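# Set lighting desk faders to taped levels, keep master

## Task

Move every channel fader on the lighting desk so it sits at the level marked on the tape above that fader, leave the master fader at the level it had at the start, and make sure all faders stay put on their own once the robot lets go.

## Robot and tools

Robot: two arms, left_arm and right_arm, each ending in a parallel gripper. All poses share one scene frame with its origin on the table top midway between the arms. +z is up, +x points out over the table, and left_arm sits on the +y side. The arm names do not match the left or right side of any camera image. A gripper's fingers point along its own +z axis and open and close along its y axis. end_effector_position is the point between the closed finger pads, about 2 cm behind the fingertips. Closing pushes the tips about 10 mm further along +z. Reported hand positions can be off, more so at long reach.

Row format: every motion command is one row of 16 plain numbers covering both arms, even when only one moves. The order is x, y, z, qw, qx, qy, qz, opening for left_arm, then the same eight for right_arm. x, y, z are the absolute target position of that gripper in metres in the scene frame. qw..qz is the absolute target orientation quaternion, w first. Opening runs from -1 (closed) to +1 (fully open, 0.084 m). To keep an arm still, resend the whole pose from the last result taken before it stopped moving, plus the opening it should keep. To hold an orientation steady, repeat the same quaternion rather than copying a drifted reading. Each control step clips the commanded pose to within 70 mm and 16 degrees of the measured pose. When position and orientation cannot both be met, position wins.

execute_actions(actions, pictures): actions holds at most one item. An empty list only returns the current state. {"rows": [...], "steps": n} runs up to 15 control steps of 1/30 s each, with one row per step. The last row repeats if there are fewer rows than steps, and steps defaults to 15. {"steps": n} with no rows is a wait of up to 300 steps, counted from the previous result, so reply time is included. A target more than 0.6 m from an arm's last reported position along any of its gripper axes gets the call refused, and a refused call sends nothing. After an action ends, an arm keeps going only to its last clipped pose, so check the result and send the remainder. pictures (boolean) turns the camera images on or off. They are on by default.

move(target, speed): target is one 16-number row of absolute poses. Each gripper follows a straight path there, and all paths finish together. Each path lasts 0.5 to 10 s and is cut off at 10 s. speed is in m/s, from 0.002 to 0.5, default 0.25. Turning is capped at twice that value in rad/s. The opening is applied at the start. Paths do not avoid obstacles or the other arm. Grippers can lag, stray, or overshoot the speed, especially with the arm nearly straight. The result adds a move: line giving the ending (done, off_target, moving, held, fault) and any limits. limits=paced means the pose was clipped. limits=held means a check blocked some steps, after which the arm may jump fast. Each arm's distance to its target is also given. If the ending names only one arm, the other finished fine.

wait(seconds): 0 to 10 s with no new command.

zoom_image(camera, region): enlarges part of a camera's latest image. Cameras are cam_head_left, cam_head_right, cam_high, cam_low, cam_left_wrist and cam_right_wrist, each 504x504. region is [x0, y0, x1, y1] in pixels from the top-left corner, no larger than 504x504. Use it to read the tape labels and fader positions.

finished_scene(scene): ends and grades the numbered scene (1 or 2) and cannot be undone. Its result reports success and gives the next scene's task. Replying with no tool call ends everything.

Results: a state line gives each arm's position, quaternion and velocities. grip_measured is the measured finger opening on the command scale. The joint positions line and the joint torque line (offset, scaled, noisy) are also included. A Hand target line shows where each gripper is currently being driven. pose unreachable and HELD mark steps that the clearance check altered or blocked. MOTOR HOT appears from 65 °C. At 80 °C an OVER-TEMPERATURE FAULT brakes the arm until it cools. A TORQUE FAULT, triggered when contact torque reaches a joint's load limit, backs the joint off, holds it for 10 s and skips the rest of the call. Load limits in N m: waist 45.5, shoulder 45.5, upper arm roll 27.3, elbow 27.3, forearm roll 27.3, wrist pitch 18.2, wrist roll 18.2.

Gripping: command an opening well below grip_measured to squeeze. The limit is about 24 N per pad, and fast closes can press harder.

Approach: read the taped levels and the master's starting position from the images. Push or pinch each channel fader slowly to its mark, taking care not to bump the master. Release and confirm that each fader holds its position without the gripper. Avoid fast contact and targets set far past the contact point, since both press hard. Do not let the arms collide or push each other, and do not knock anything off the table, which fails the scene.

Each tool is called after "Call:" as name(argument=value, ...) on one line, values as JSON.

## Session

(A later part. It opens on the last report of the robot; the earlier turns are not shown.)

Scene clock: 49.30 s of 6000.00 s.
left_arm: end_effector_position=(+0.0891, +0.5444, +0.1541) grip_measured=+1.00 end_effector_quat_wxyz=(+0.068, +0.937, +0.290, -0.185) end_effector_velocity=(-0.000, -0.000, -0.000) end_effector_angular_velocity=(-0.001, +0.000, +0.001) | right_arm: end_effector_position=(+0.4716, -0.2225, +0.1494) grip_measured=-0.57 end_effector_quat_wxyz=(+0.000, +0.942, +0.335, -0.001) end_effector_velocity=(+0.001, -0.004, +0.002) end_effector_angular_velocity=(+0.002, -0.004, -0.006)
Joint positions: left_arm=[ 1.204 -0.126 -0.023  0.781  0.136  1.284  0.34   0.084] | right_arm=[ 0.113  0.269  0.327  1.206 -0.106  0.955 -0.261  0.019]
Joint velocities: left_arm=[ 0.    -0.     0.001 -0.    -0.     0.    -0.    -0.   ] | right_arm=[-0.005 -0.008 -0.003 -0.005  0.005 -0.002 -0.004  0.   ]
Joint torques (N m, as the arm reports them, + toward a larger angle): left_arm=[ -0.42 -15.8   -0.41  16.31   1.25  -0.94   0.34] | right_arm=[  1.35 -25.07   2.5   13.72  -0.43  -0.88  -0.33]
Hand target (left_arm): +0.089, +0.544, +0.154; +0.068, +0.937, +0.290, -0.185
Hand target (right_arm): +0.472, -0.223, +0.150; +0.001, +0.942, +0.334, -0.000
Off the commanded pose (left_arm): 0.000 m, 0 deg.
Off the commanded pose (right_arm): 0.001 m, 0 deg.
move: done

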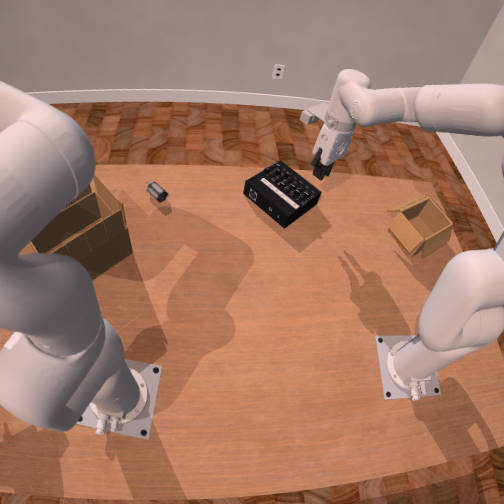

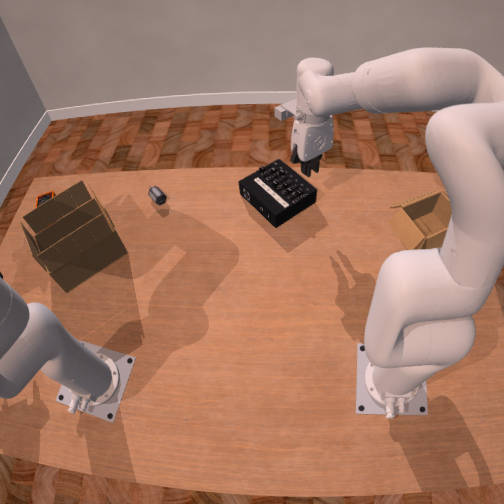

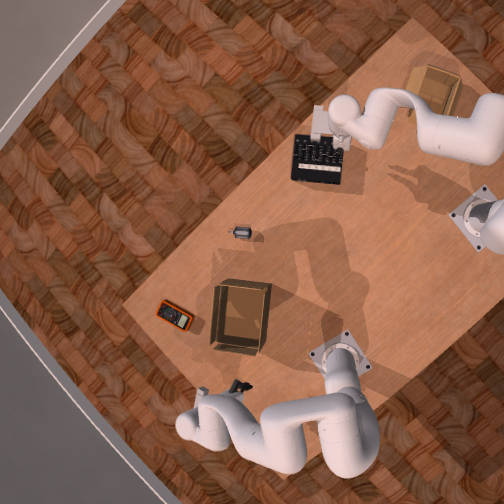

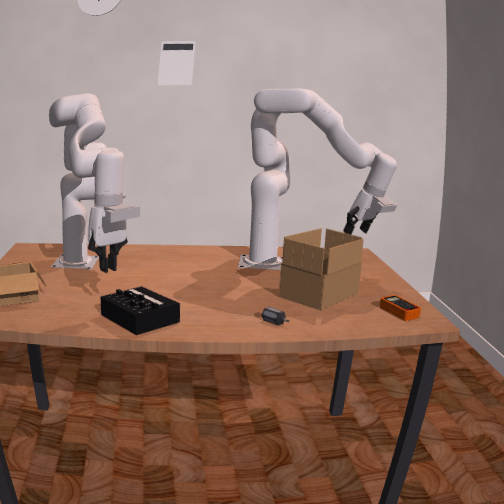

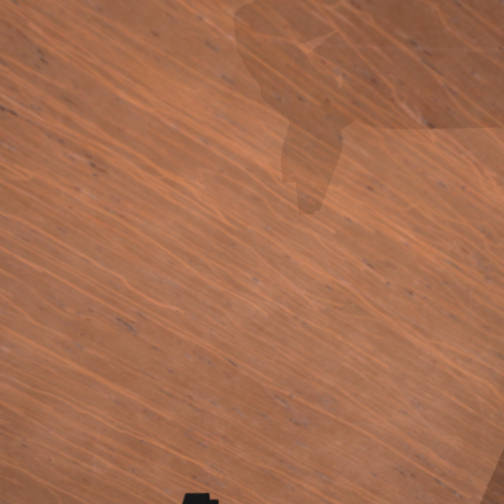

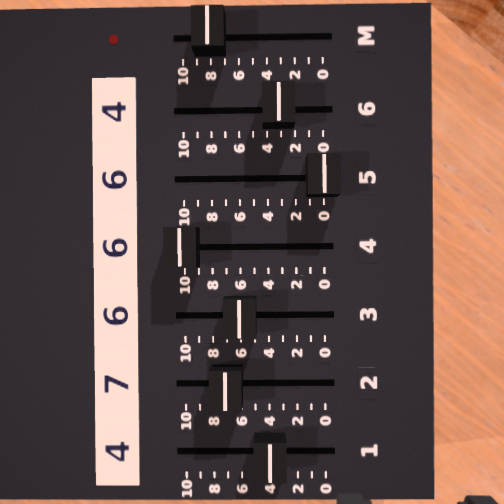

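Call:
move(target=[0.0891,0.5444,0.1541,0.068,0.937,0.29,-0.185,1,0.4882,-0.1322,0.1,0,0.943,0.334,0,-0.55], speed=0.1)

Call:
move(target=[0.0891,0.5444,0.1541,0.068,0.937,0.29,-0.185,1,0.4882,-0.1322,0.086,0,0.943,0.334,0,-0.55], speed=0.015)

Call:
zoom_image(camera="cam_head_left", region=[250,150,320,210])

Call:
move(target=[0.0891,0.5444,0.1541,0.068,0.937,0.29,-0.185,1,0.4995,-0.1462,0.086,0,0.943,0.334,0,-0.8], speed=0.015)

Call:
zoom_image(camera="cam_head_left", region=[250,150,320,210])

Scene clock: 59.80 s of 6000.00 s.
left_arm: end_effector_position=(+0.0891, +0.5444, +0.1541) grip_measured=+1.00 end_effector_quat_wxyz=(+0.068, +0.937, +0.290, -0.185) end_effector_velocity=(+0.000, -0.000, -0.000) end_effector_angular_velocity=(-0.001, -0.000, -0.000) | right_arm: end_effector_position=(+0.4888, -0.1325, +0.1004) grip_measured=-0.57 end_effector_quat_wxyz=(-0.000, +0.943, +0.333, +0.000) end_effector_velocity=(-0.001, +0.003, -0.001) end_effector_angular_velocity=(-0.001, +0.002, +0.004)
Joint positions: left_arm=[ 1.204 -0.126 -0.023  0.781  0.136  1.284  0.34   0.084] | right_arm=[ 0.262  0.508  0.339  1.393 -0.204  0.919 -0.065  0.019]
Joint velocities: left_arm=[-0.001  0.     0.    -0.001 -0.    -0.     0.    -0.   ] | right_arm=[ 0.004  0.004  0.001  0.002 -0.002  0.001  0.002 -0.   ]
Joint torques (N m, as the arm reports them, + toward a larger angle): left_arm=[ -0.21 -16.14  -0.32  16.35   0.87  -0.96   0.26] | right_arm=[  1.31 -29.66   4.35  13.39  -0.31  -0.97  -0.44]
Hand target (left_arm): +0.089, +0.544, +0.154; +0.068, +0.937, +0.290, -0.185
Hand target (right_arm): +0.489, -0.132, +0.100; -0.001, +0.943, +0.334, +0.000
Off the commanded pose (left_arm): 0.000 m, 0 deg.
Off the commanded pose (right_arm): 0.001 m, 0 deg.
After step 90, 6.03 s passed at rest.
move: done

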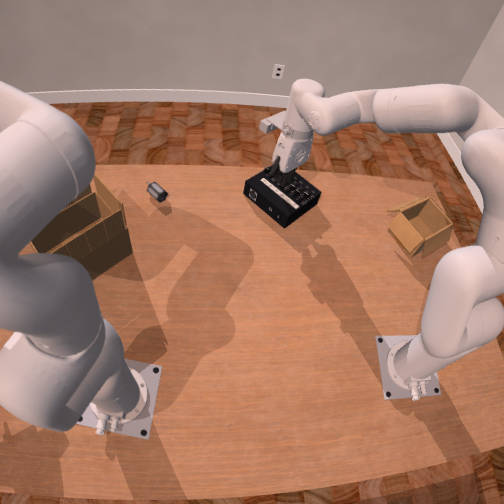

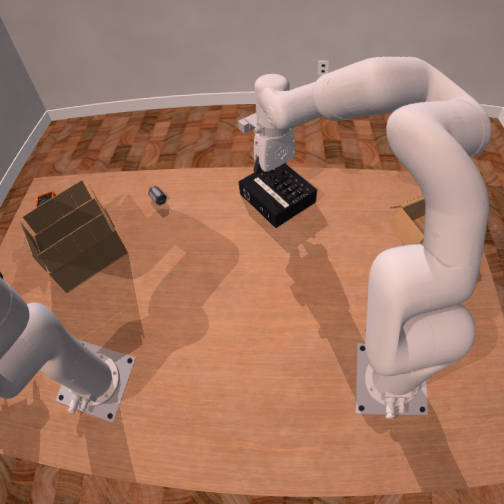

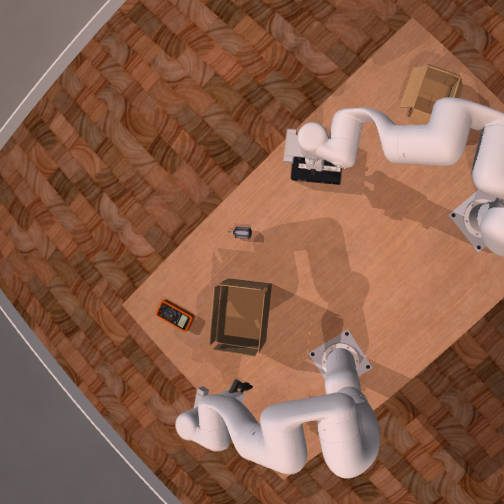

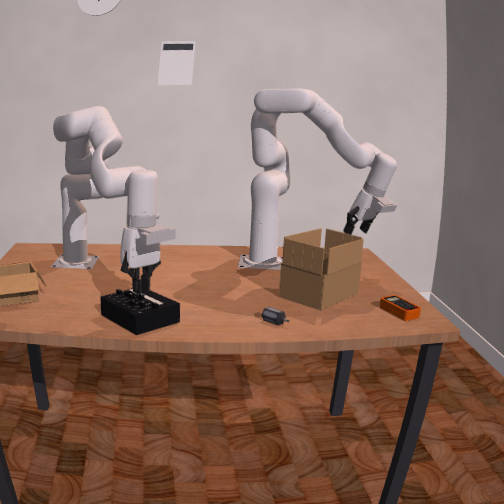

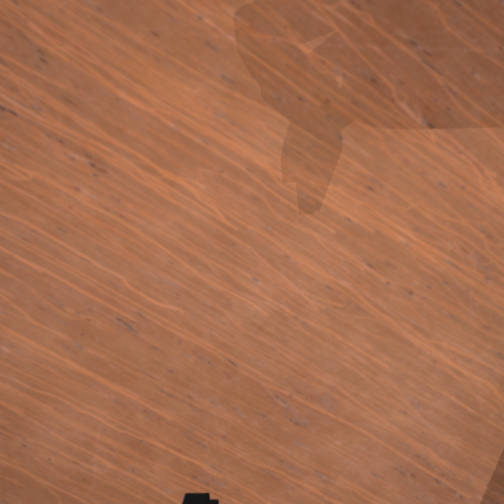

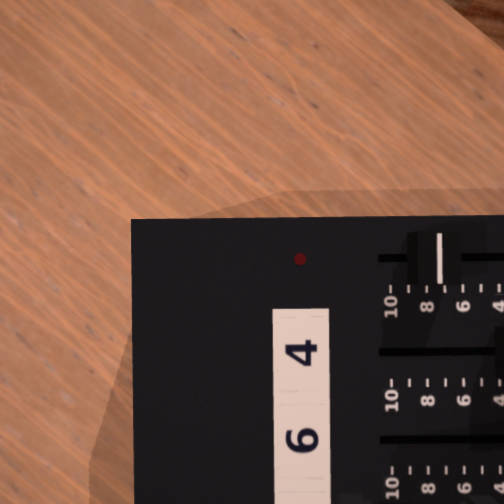

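Scene clock: 61.00 s of 6000.00 s.
left_arm: end_effector_position=(+0.0891, +0.5444, +0.1541) grip_measured=+1.00 end_effector_quat_wxyz=(+0.068, +0.937, +0.290, -0.185) end_effector_velocity=(+0.000, -0.000, -0.000) end_effector_angular_velocity=(-0.000, -0.001, +0.001) | right_arm: end_effector_position=(+0.4883, -0.1321, +0.0862) grip_measured=-0.57 end_effector_quat_wxyz=(-0.000, +0.943, +0.334, +0.000) end_effector_velocity=(-0.000, -0.000, -0.001) end_effector_angular_velocity=(-0.002, +0.001, +0.001)
Joint positions: left_arm=[ 1.204 -0.126 -0.023  0.781  0.136  1.284  0.34   0.084] | right_arm=[ 0.266  0.529  0.333  1.382 -0.215  0.888 -0.058  0.019]
Joint velocities: left_arm=[-0.001  0.     0.    -0.001 -0.001 -0.001 -0.001  0.   ] | right_arm=[ 0.001  0.001 -0.001 -0.002 -0.002 -0.002  0.001 -0.   ]
Joint torques (N m, as the arm reports them, + toward a larger angle): left_arm=[ -0.39 -16.13  -0.56  16.15   1.27  -0.91   0.4 ] | right_arm=[  1.26 -29.33   3.97  12.79  -0.21  -0.86  -0.43]
Hand target (left_arm): +0.089, +0.544, +0.154; +0.068, +0.937, +0.290, -0.185
Hand target (right_arm): +0.488, -0.132, +0.086; -0.000, +0.943, +0.334, -0.000
Off the commanded pose (left_arm): 0.000 m, 0 deg.
Off the commanded pose (right_arm): 0.000 m, 0 deg.
move: done

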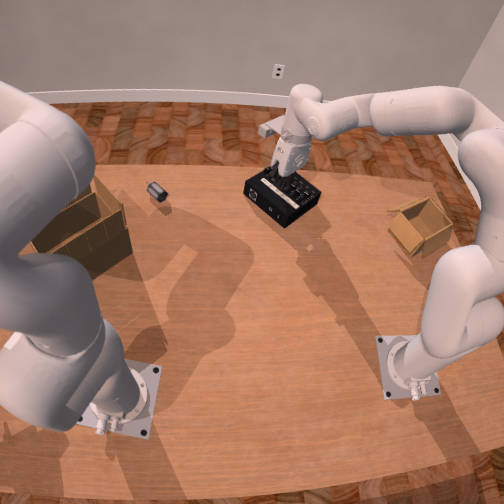

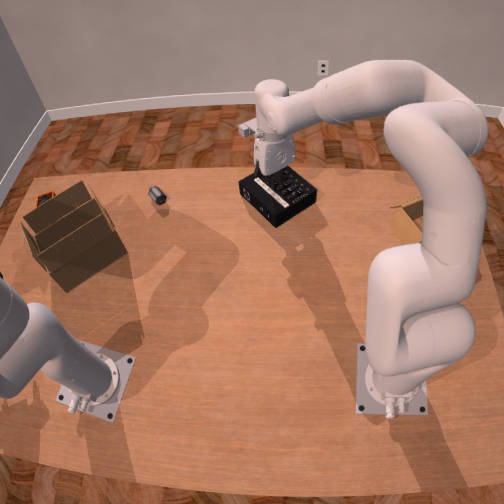

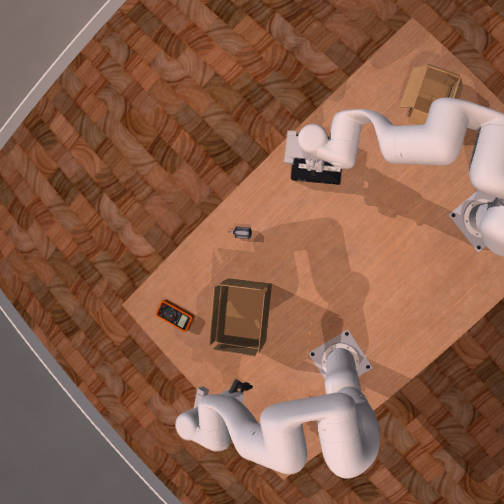

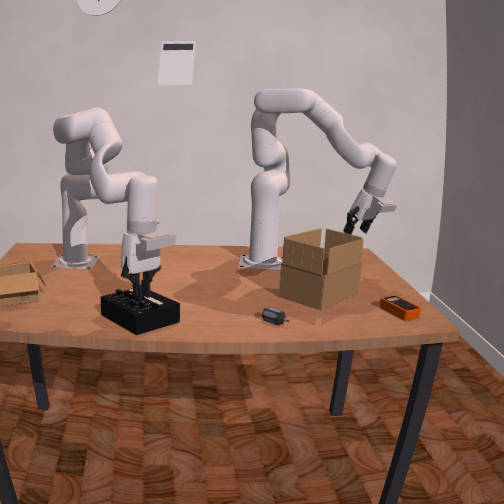

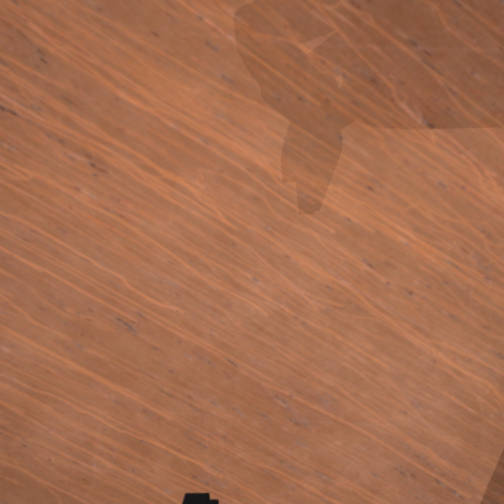

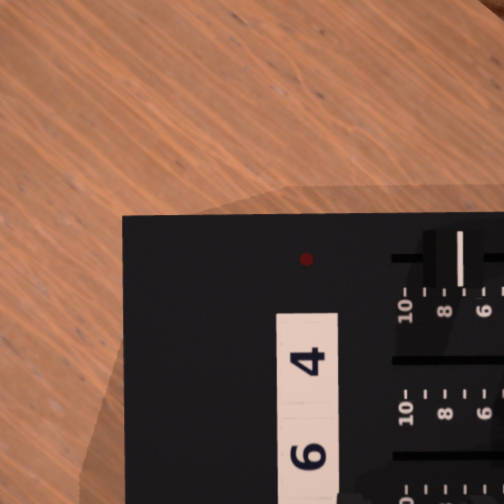

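Region (250, 150, 320, 210) of cam_head_left's 504x504 image, scaled by 7.200, with more detail than that image has; it fills the top 432 rows of this view, and the rest is white.

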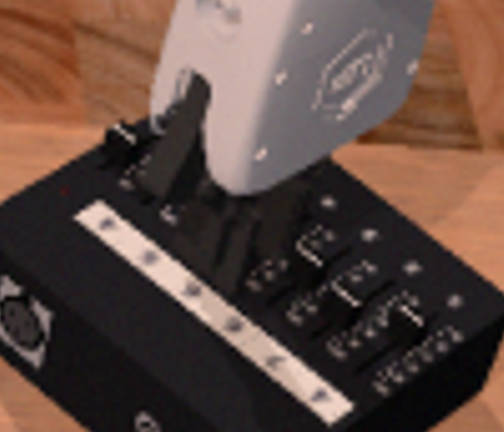

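Scene clock: 62.47 s of 6000.00 s.
left_arm: end_effector_position=(+0.0891, +0.5444, +0.1541) grip_measured=+1.00 end_effector_quat_wxyz=(+0.068, +0.937, +0.290, -0.185) end_effector_velocity=(+0.000, +0.000, +0.000) end_effector_angular_velocity=(-0.000, -0.000, +0.002) | right_arm: end_effector_position=(+0.4995, -0.1461, +0.0861) grip_measured=-0.79 end_effector_quat_wxyz=(-0.000, +0.943, +0.334, +0.000) end_effector_velocity=(-0.000, -0.000, +0.000) end_effector_angular_velocity=(-0.001, +0.000, +0.003)
Joint positions: left_arm=[ 1.204 -0.126 -0.023  0.781  0.136  1.284  0.34   0.084] | right_arm=[ 0.244  0.54   0.327  1.4   -0.213  0.894 -0.09   0.009]
Joint velocities: left_arm=[ 0.001 -0.    -0.     0.001 -0.001  0.001 -0.    -0.   ] | right_arm=[-0.    -0.001  0.    -0.001 -0.     0.001 -0.003  0.   ]
Joint torques (N m, as the arm reports them, + toward a larger angle): left_arm=[ -0.22 -15.73  -0.4   16.21   1.26  -1.11   0.53] | right_arm=[  0.44 -30.86   3.12  12.82  -0.42  -0.38  -0.31]
Hand target (left_arm): +0.089, +0.544, +0.154; +0.068, +0.937, +0.290, -0.185
Hand target (right_arm): +0.499, -0.146, +0.086; +0.000, +0.943, +0.334, -0.000
Off the commanded pose (left_arm): 0.000 m, 0 deg.
Off the commanded pose (right_arm): 0.000 m, 0 deg.
move: done

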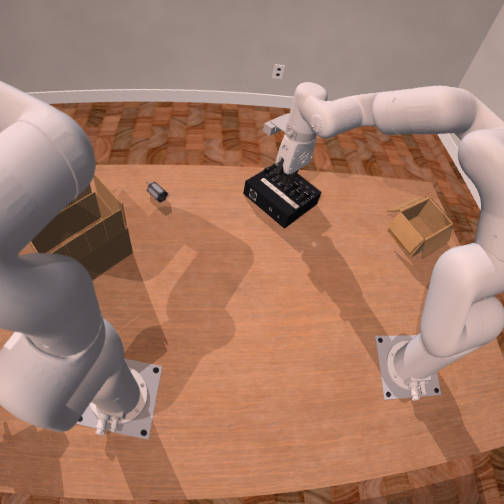

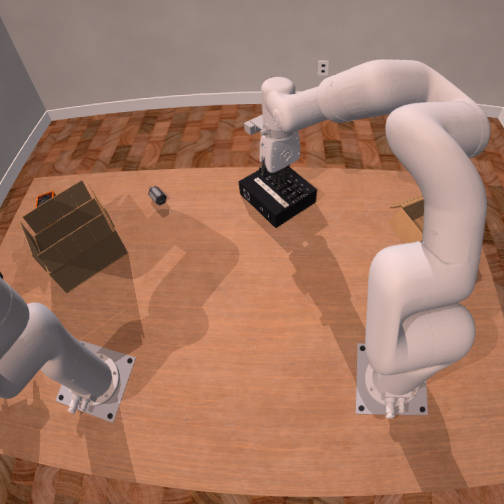

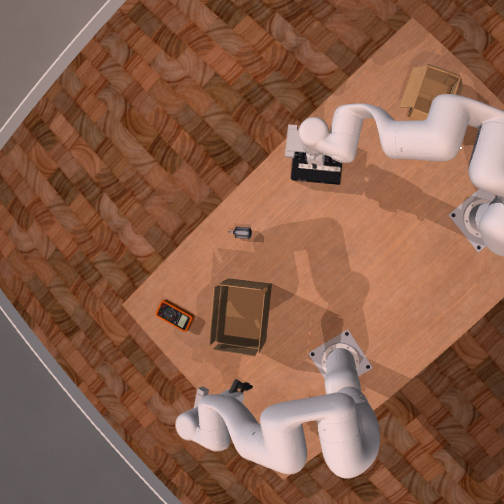

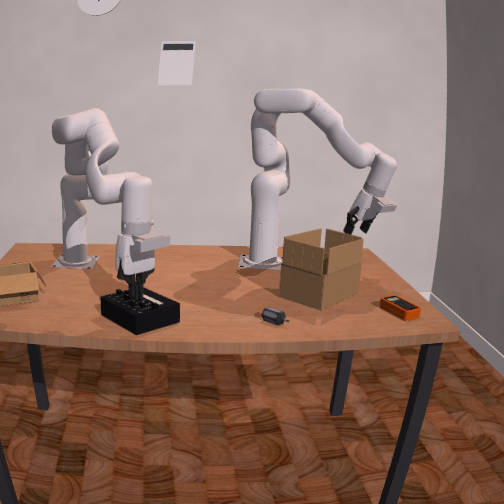

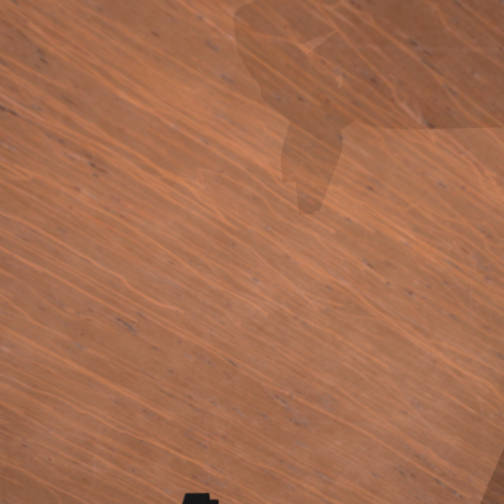

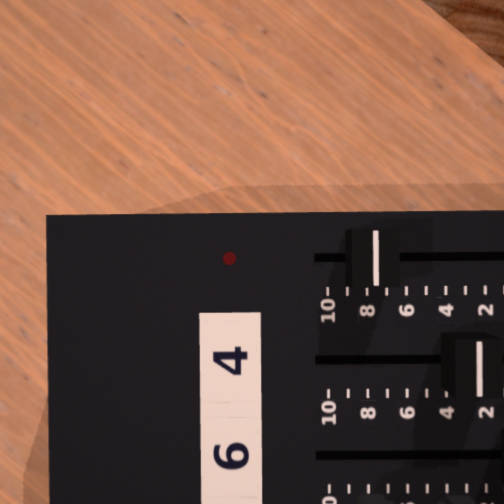

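Region (250, 150, 320, 210) of cam_head_left's 504x504 image, scaled by 7.200, with more detail than that image has; it fills the top 432 rows of this view, and the rest is white.

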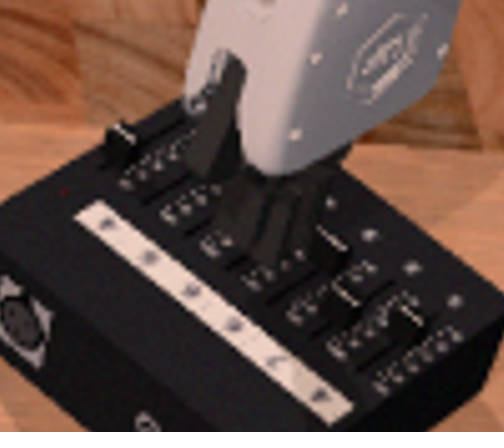

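Call:
move(target=[0.0891,0.5444,0.1541,0.068,0.937,0.29,-0.185,1,0.4995,-0.1462,0.102,0,0.943,0.334,0,-0.72], speed=0.02)

Call:
move(target=[0.0891,0.5444,0.1541,0.068,0.937,0.29,-0.185,1,0.5104,-0.1918,0.102,0,0.423,0.906,0,-1])

Call:
move(target=[0.0891,0.5444,0.1541,0.068,0.937,0.29,-0.185,1,0.5104,-0.1918,0.086,0,0.423,0.906,0,-1], speed=0.02)

Scene clock: 69.73 s of 6000.00 s.
left_arm: end_effector_position=(+0.0891, +0.5444, +0.1541) grip_measured=+1.00 end_effector_quat_wxyz=(+0.068, +0.937, +0.290, -0.185) end_effector_velocity=(+0.001, -0.000, +0.000) end_effector_angular_velocity=(-0.000, -0.000, -0.001) | right_arm: end_effector_position=(+0.4994, -0.1462, +0.1019) grip_measured=-0.74 end_effector_quat_wxyz=(+0.000, +0.943, +0.334, +0.000) end_effector_velocity=(-0.000, -0.001, +0.001) end_effector_angular_velocity=(-0.001, +0.001, -0.001)
Joint positions: left_arm=[ 1.204 -0.126 -0.023  0.781  0.136  1.284  0.34   0.084] | right_arm=[ 0.24   0.516  0.333  1.412 -0.203  0.93  -0.097  0.011]
Joint velocities: left_arm=[ 0.    -0.    -0.002  0.001 -0.001  0.001  0.     0.   ] | right_arm=[-0.    -0.001 -0.     0.001  0.001  0.004 -0.     0.   ]
Joint torques (N m, as the arm reports them, + toward a larger angle): left_arm=[ -0.45 -15.89  -0.45  16.17   1.1   -0.9    0.37] | right_arm=[  1.21 -29.92   4.07  13.55  -0.3   -0.96  -0.45]
Hand target (left_arm): +0.089, +0.544, +0.154; +0.068, +0.937, +0.290, -0.185
Hand target (right_arm): +0.499, -0.146, +0.102; +0.000, +0.943, +0.334, -0.000
Off the commanded pose (left_arm): 0.000 m, 0 deg.
Off the commanded pose (right_arm): 0.000 m, 0 deg.
After step 90, 3.20 s passed at rest.
move: done

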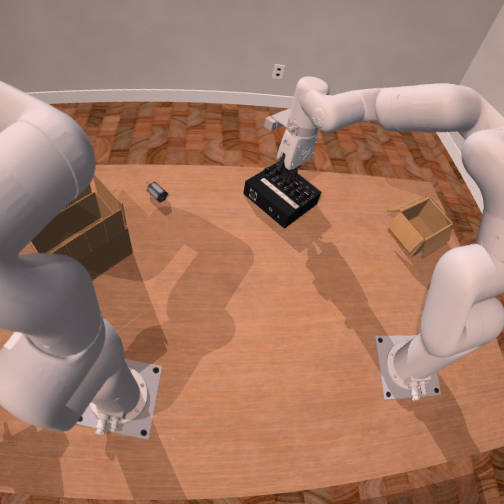

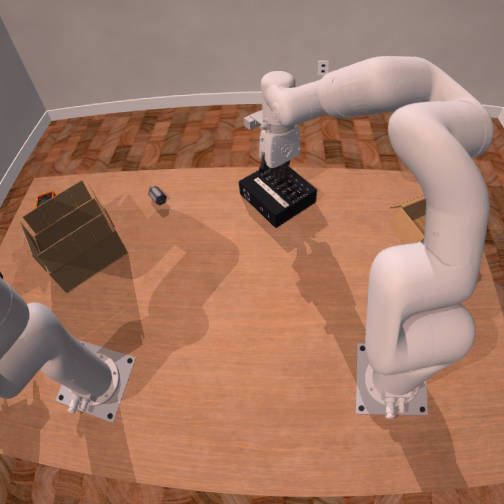

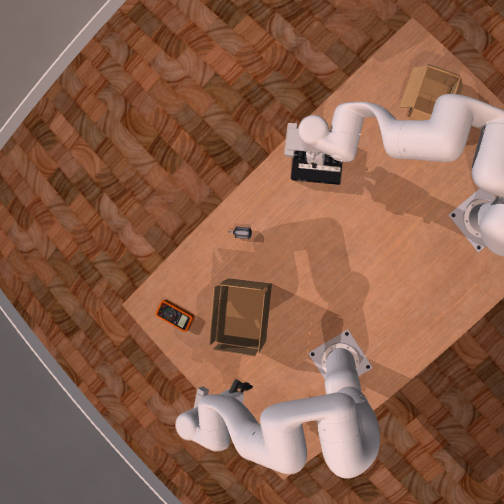

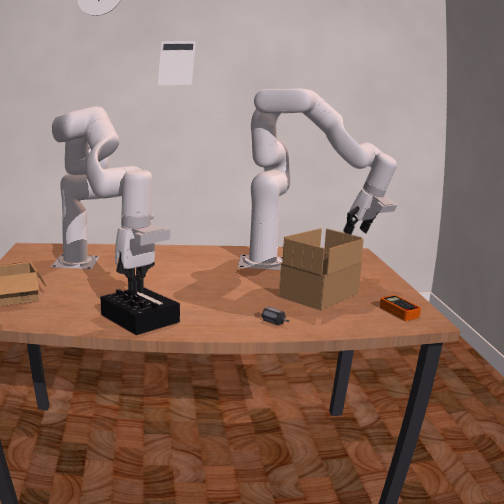

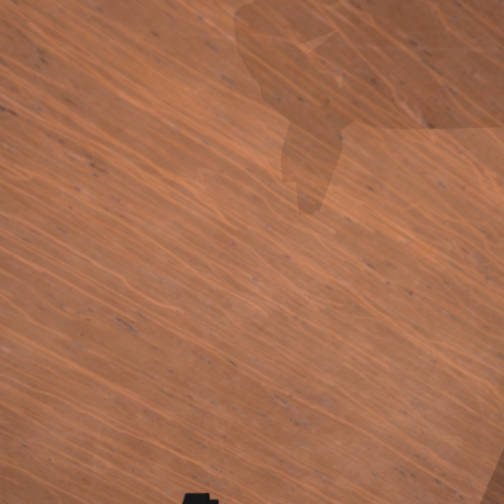

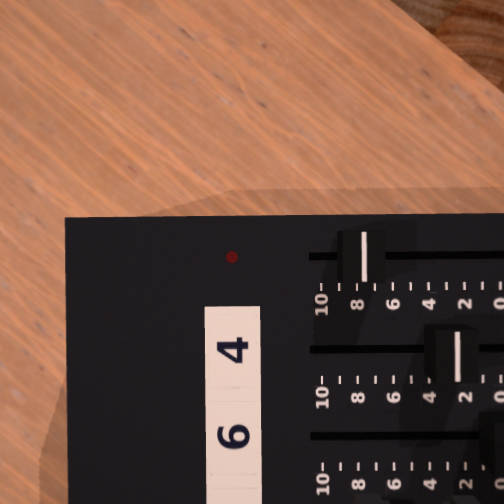

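Scene clock: 73.37 s of 6000.00 s.
left_arm: end_effector_position=(+0.0891, +0.5444, +0.1541) grip_measured=+1.00 end_effector_quat_wxyz=(+0.068, +0.937, +0.290, -0.185) end_effector_velocity=(-0.000, +0.000, -0.000) end_effector_angular_velocity=(+0.002, +0.000, +0.000) | right_arm: end_effector_position=(+0.5104, -0.1920, +0.1020) grip_measured=-1.00 end_effector_quat_wxyz=(+0.000, +0.424, +0.906, -0.000) end_effector_velocity=(-0.000, -0.001, -0.000) end_effector_angular_velocity=(-0.000, +0.001, +0.008)
Joint positions: left_arm=[ 1.204 -0.126 -0.023  0.781  0.136  1.284  0.34   0.084] | right_arm=[-0.072  0.548  0.604  1.379 -0.374  0.948 -1.652  0.   ]
Joint velocities: left_arm=[-0.    -0.     0.001 -0.001  0.001 -0.002 -0.001  0.   ] | right_arm=[-0.002 -0.     0.001 -0.001  0.     0.    -0.009  0.   ]
Joint torques (N m, as the arm reports them, + toward a larger angle): left_arm=[ -0.28 -16.05  -0.36  16.24   0.95  -0.96   0.23] | right_arm=[  1.42 -27.82   7.16  12.98  -0.3   -0.92  -0.37]
Hand target (left_arm): +0.089, +0.544, +0.154; +0.068, +0.937, +0.290, -0.185
Hand target (right_arm): +0.510, -0.192, +0.102; +0.000, +0.423, +0.906, -0.000
Off the commanded pose (left_arm): 0.000 m, 0 deg.
Off the commanded pose (right_arm): 0.000 m, 0 deg.
move: done

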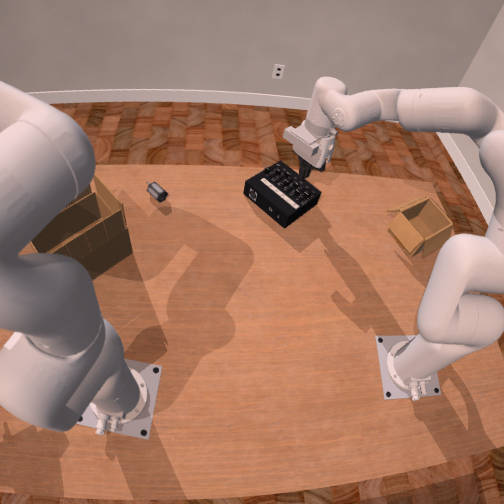

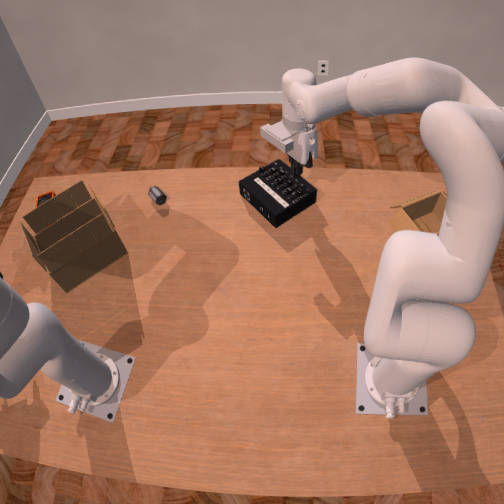

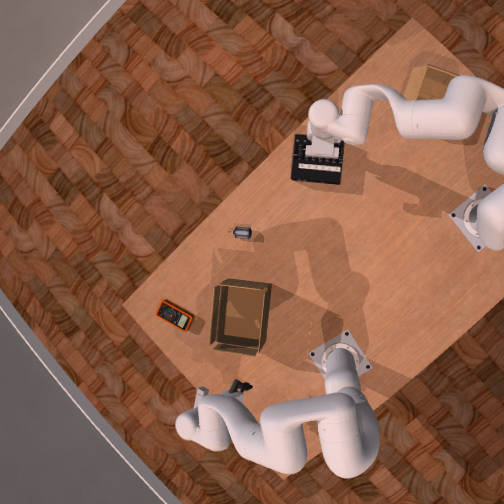

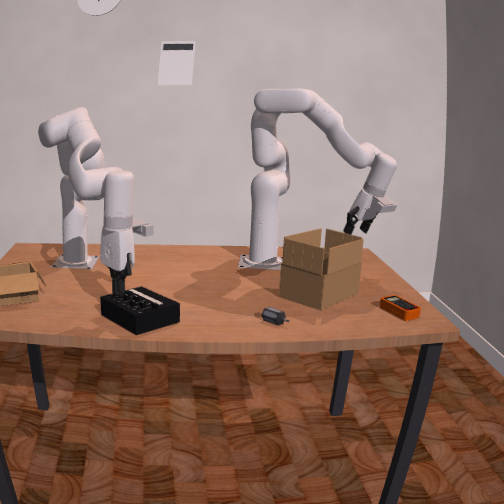

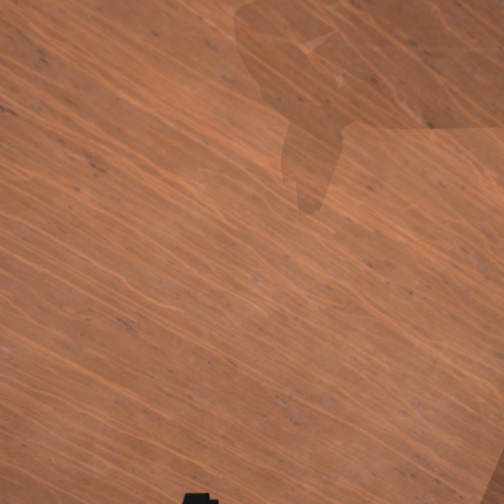

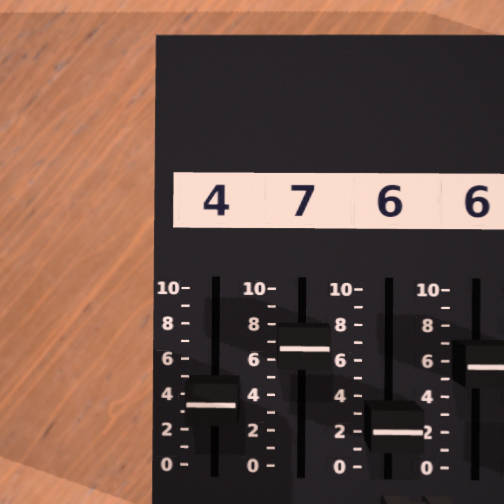

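Scene clock: 74.43 s of 6000.00 s.
left_arm: end_effector_position=(+0.0891, +0.5444, +0.1541) grip_measured=+1.00 end_effector_quat_wxyz=(+0.068, +0.937, +0.290, -0.185) end_effector_velocity=(-0.000, -0.000, +0.000) end_effector_angular_velocity=(-0.001, +0.001, -0.000) | right_arm: end_effector_position=(+0.5105, -0.1918, +0.0861) grip_measured=-1.00 end_effector_quat_wxyz=(-0.000, +0.423, +0.906, +0.000) end_effector_velocity=(+0.001, +0.000, +0.000) end_effector_angular_velocity=(+0.001, -0.004, -0.001)
Joint positions: left_arm=[ 1.204 -0.126 -0.023  0.781  0.136  1.284  0.34   0.084] | right_arm=[-0.064  0.573  0.592  1.369 -0.392  0.916 -1.641  0.   ]
Joint velocities: left_arm=[ 0.    -0.    -0.    -0.     0.     0.001  0.     0.   ] | right_arm=[ 0.001  0.    -0.001  0.001 -0.002 -0.003  0.001  0.   ]
Joint torques (N m, as the arm reports them, + toward a larger angle): left_arm=[ -0.31 -16.18  -0.48  16.39   1.08  -1.16   0.29] | right_arm=[  1.44 -28.03   7.23  12.68  -0.3   -0.95  -0.49]
Hand target (left_arm): +0.089, +0.544, +0.154; +0.068, +0.937, +0.290, -0.185
Hand target (right_arm): +0.510, -0.192, +0.086; -0.000, +0.423, +0.906, +0.000
Off the commanded pose (left_arm): 0.000 m, 0 deg.
Off the commanded pose (right_arm): 0.000 m, 0 deg.
move: done

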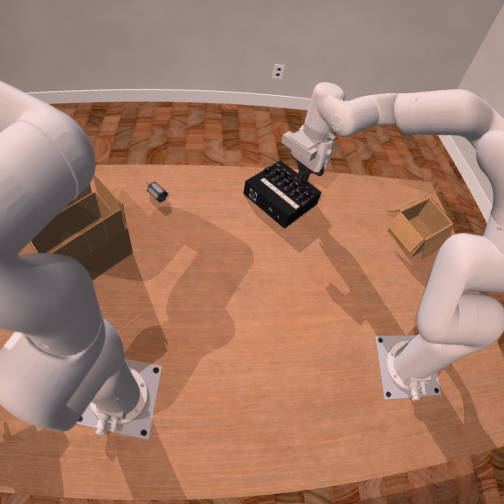

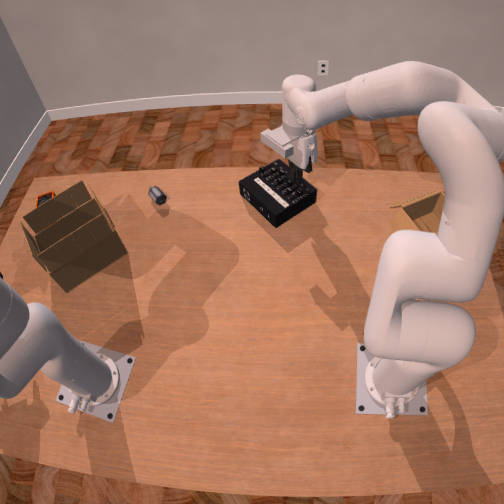

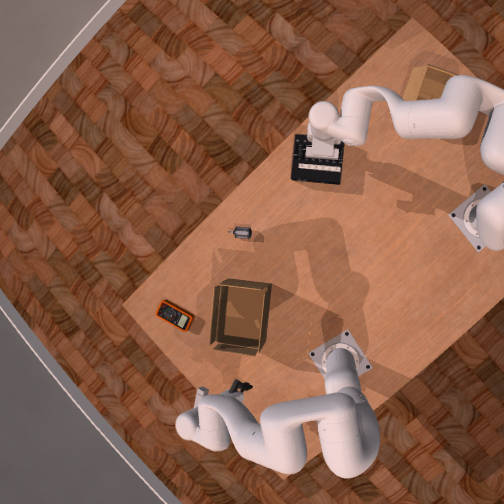

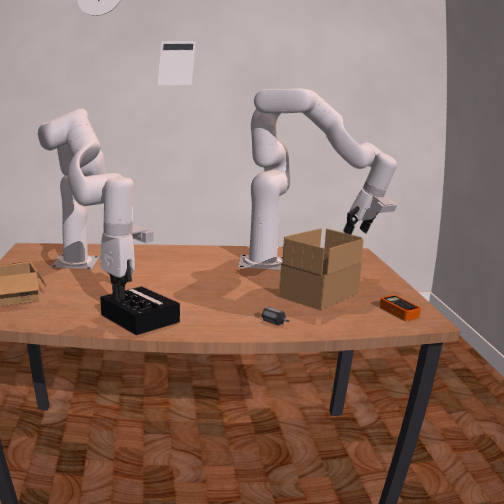

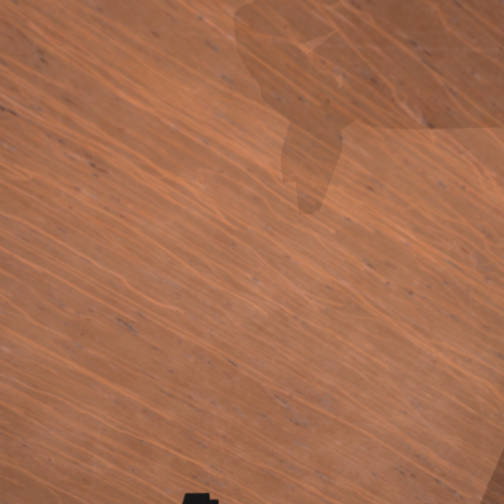

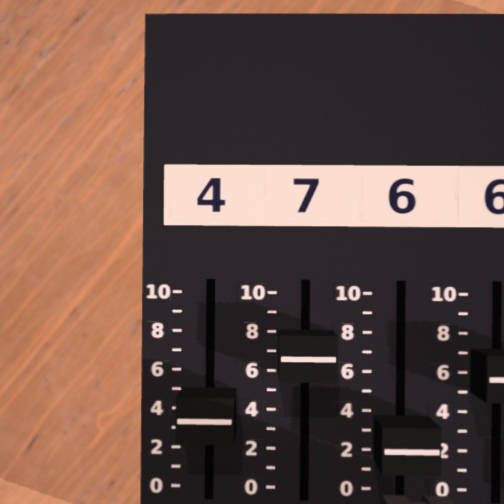

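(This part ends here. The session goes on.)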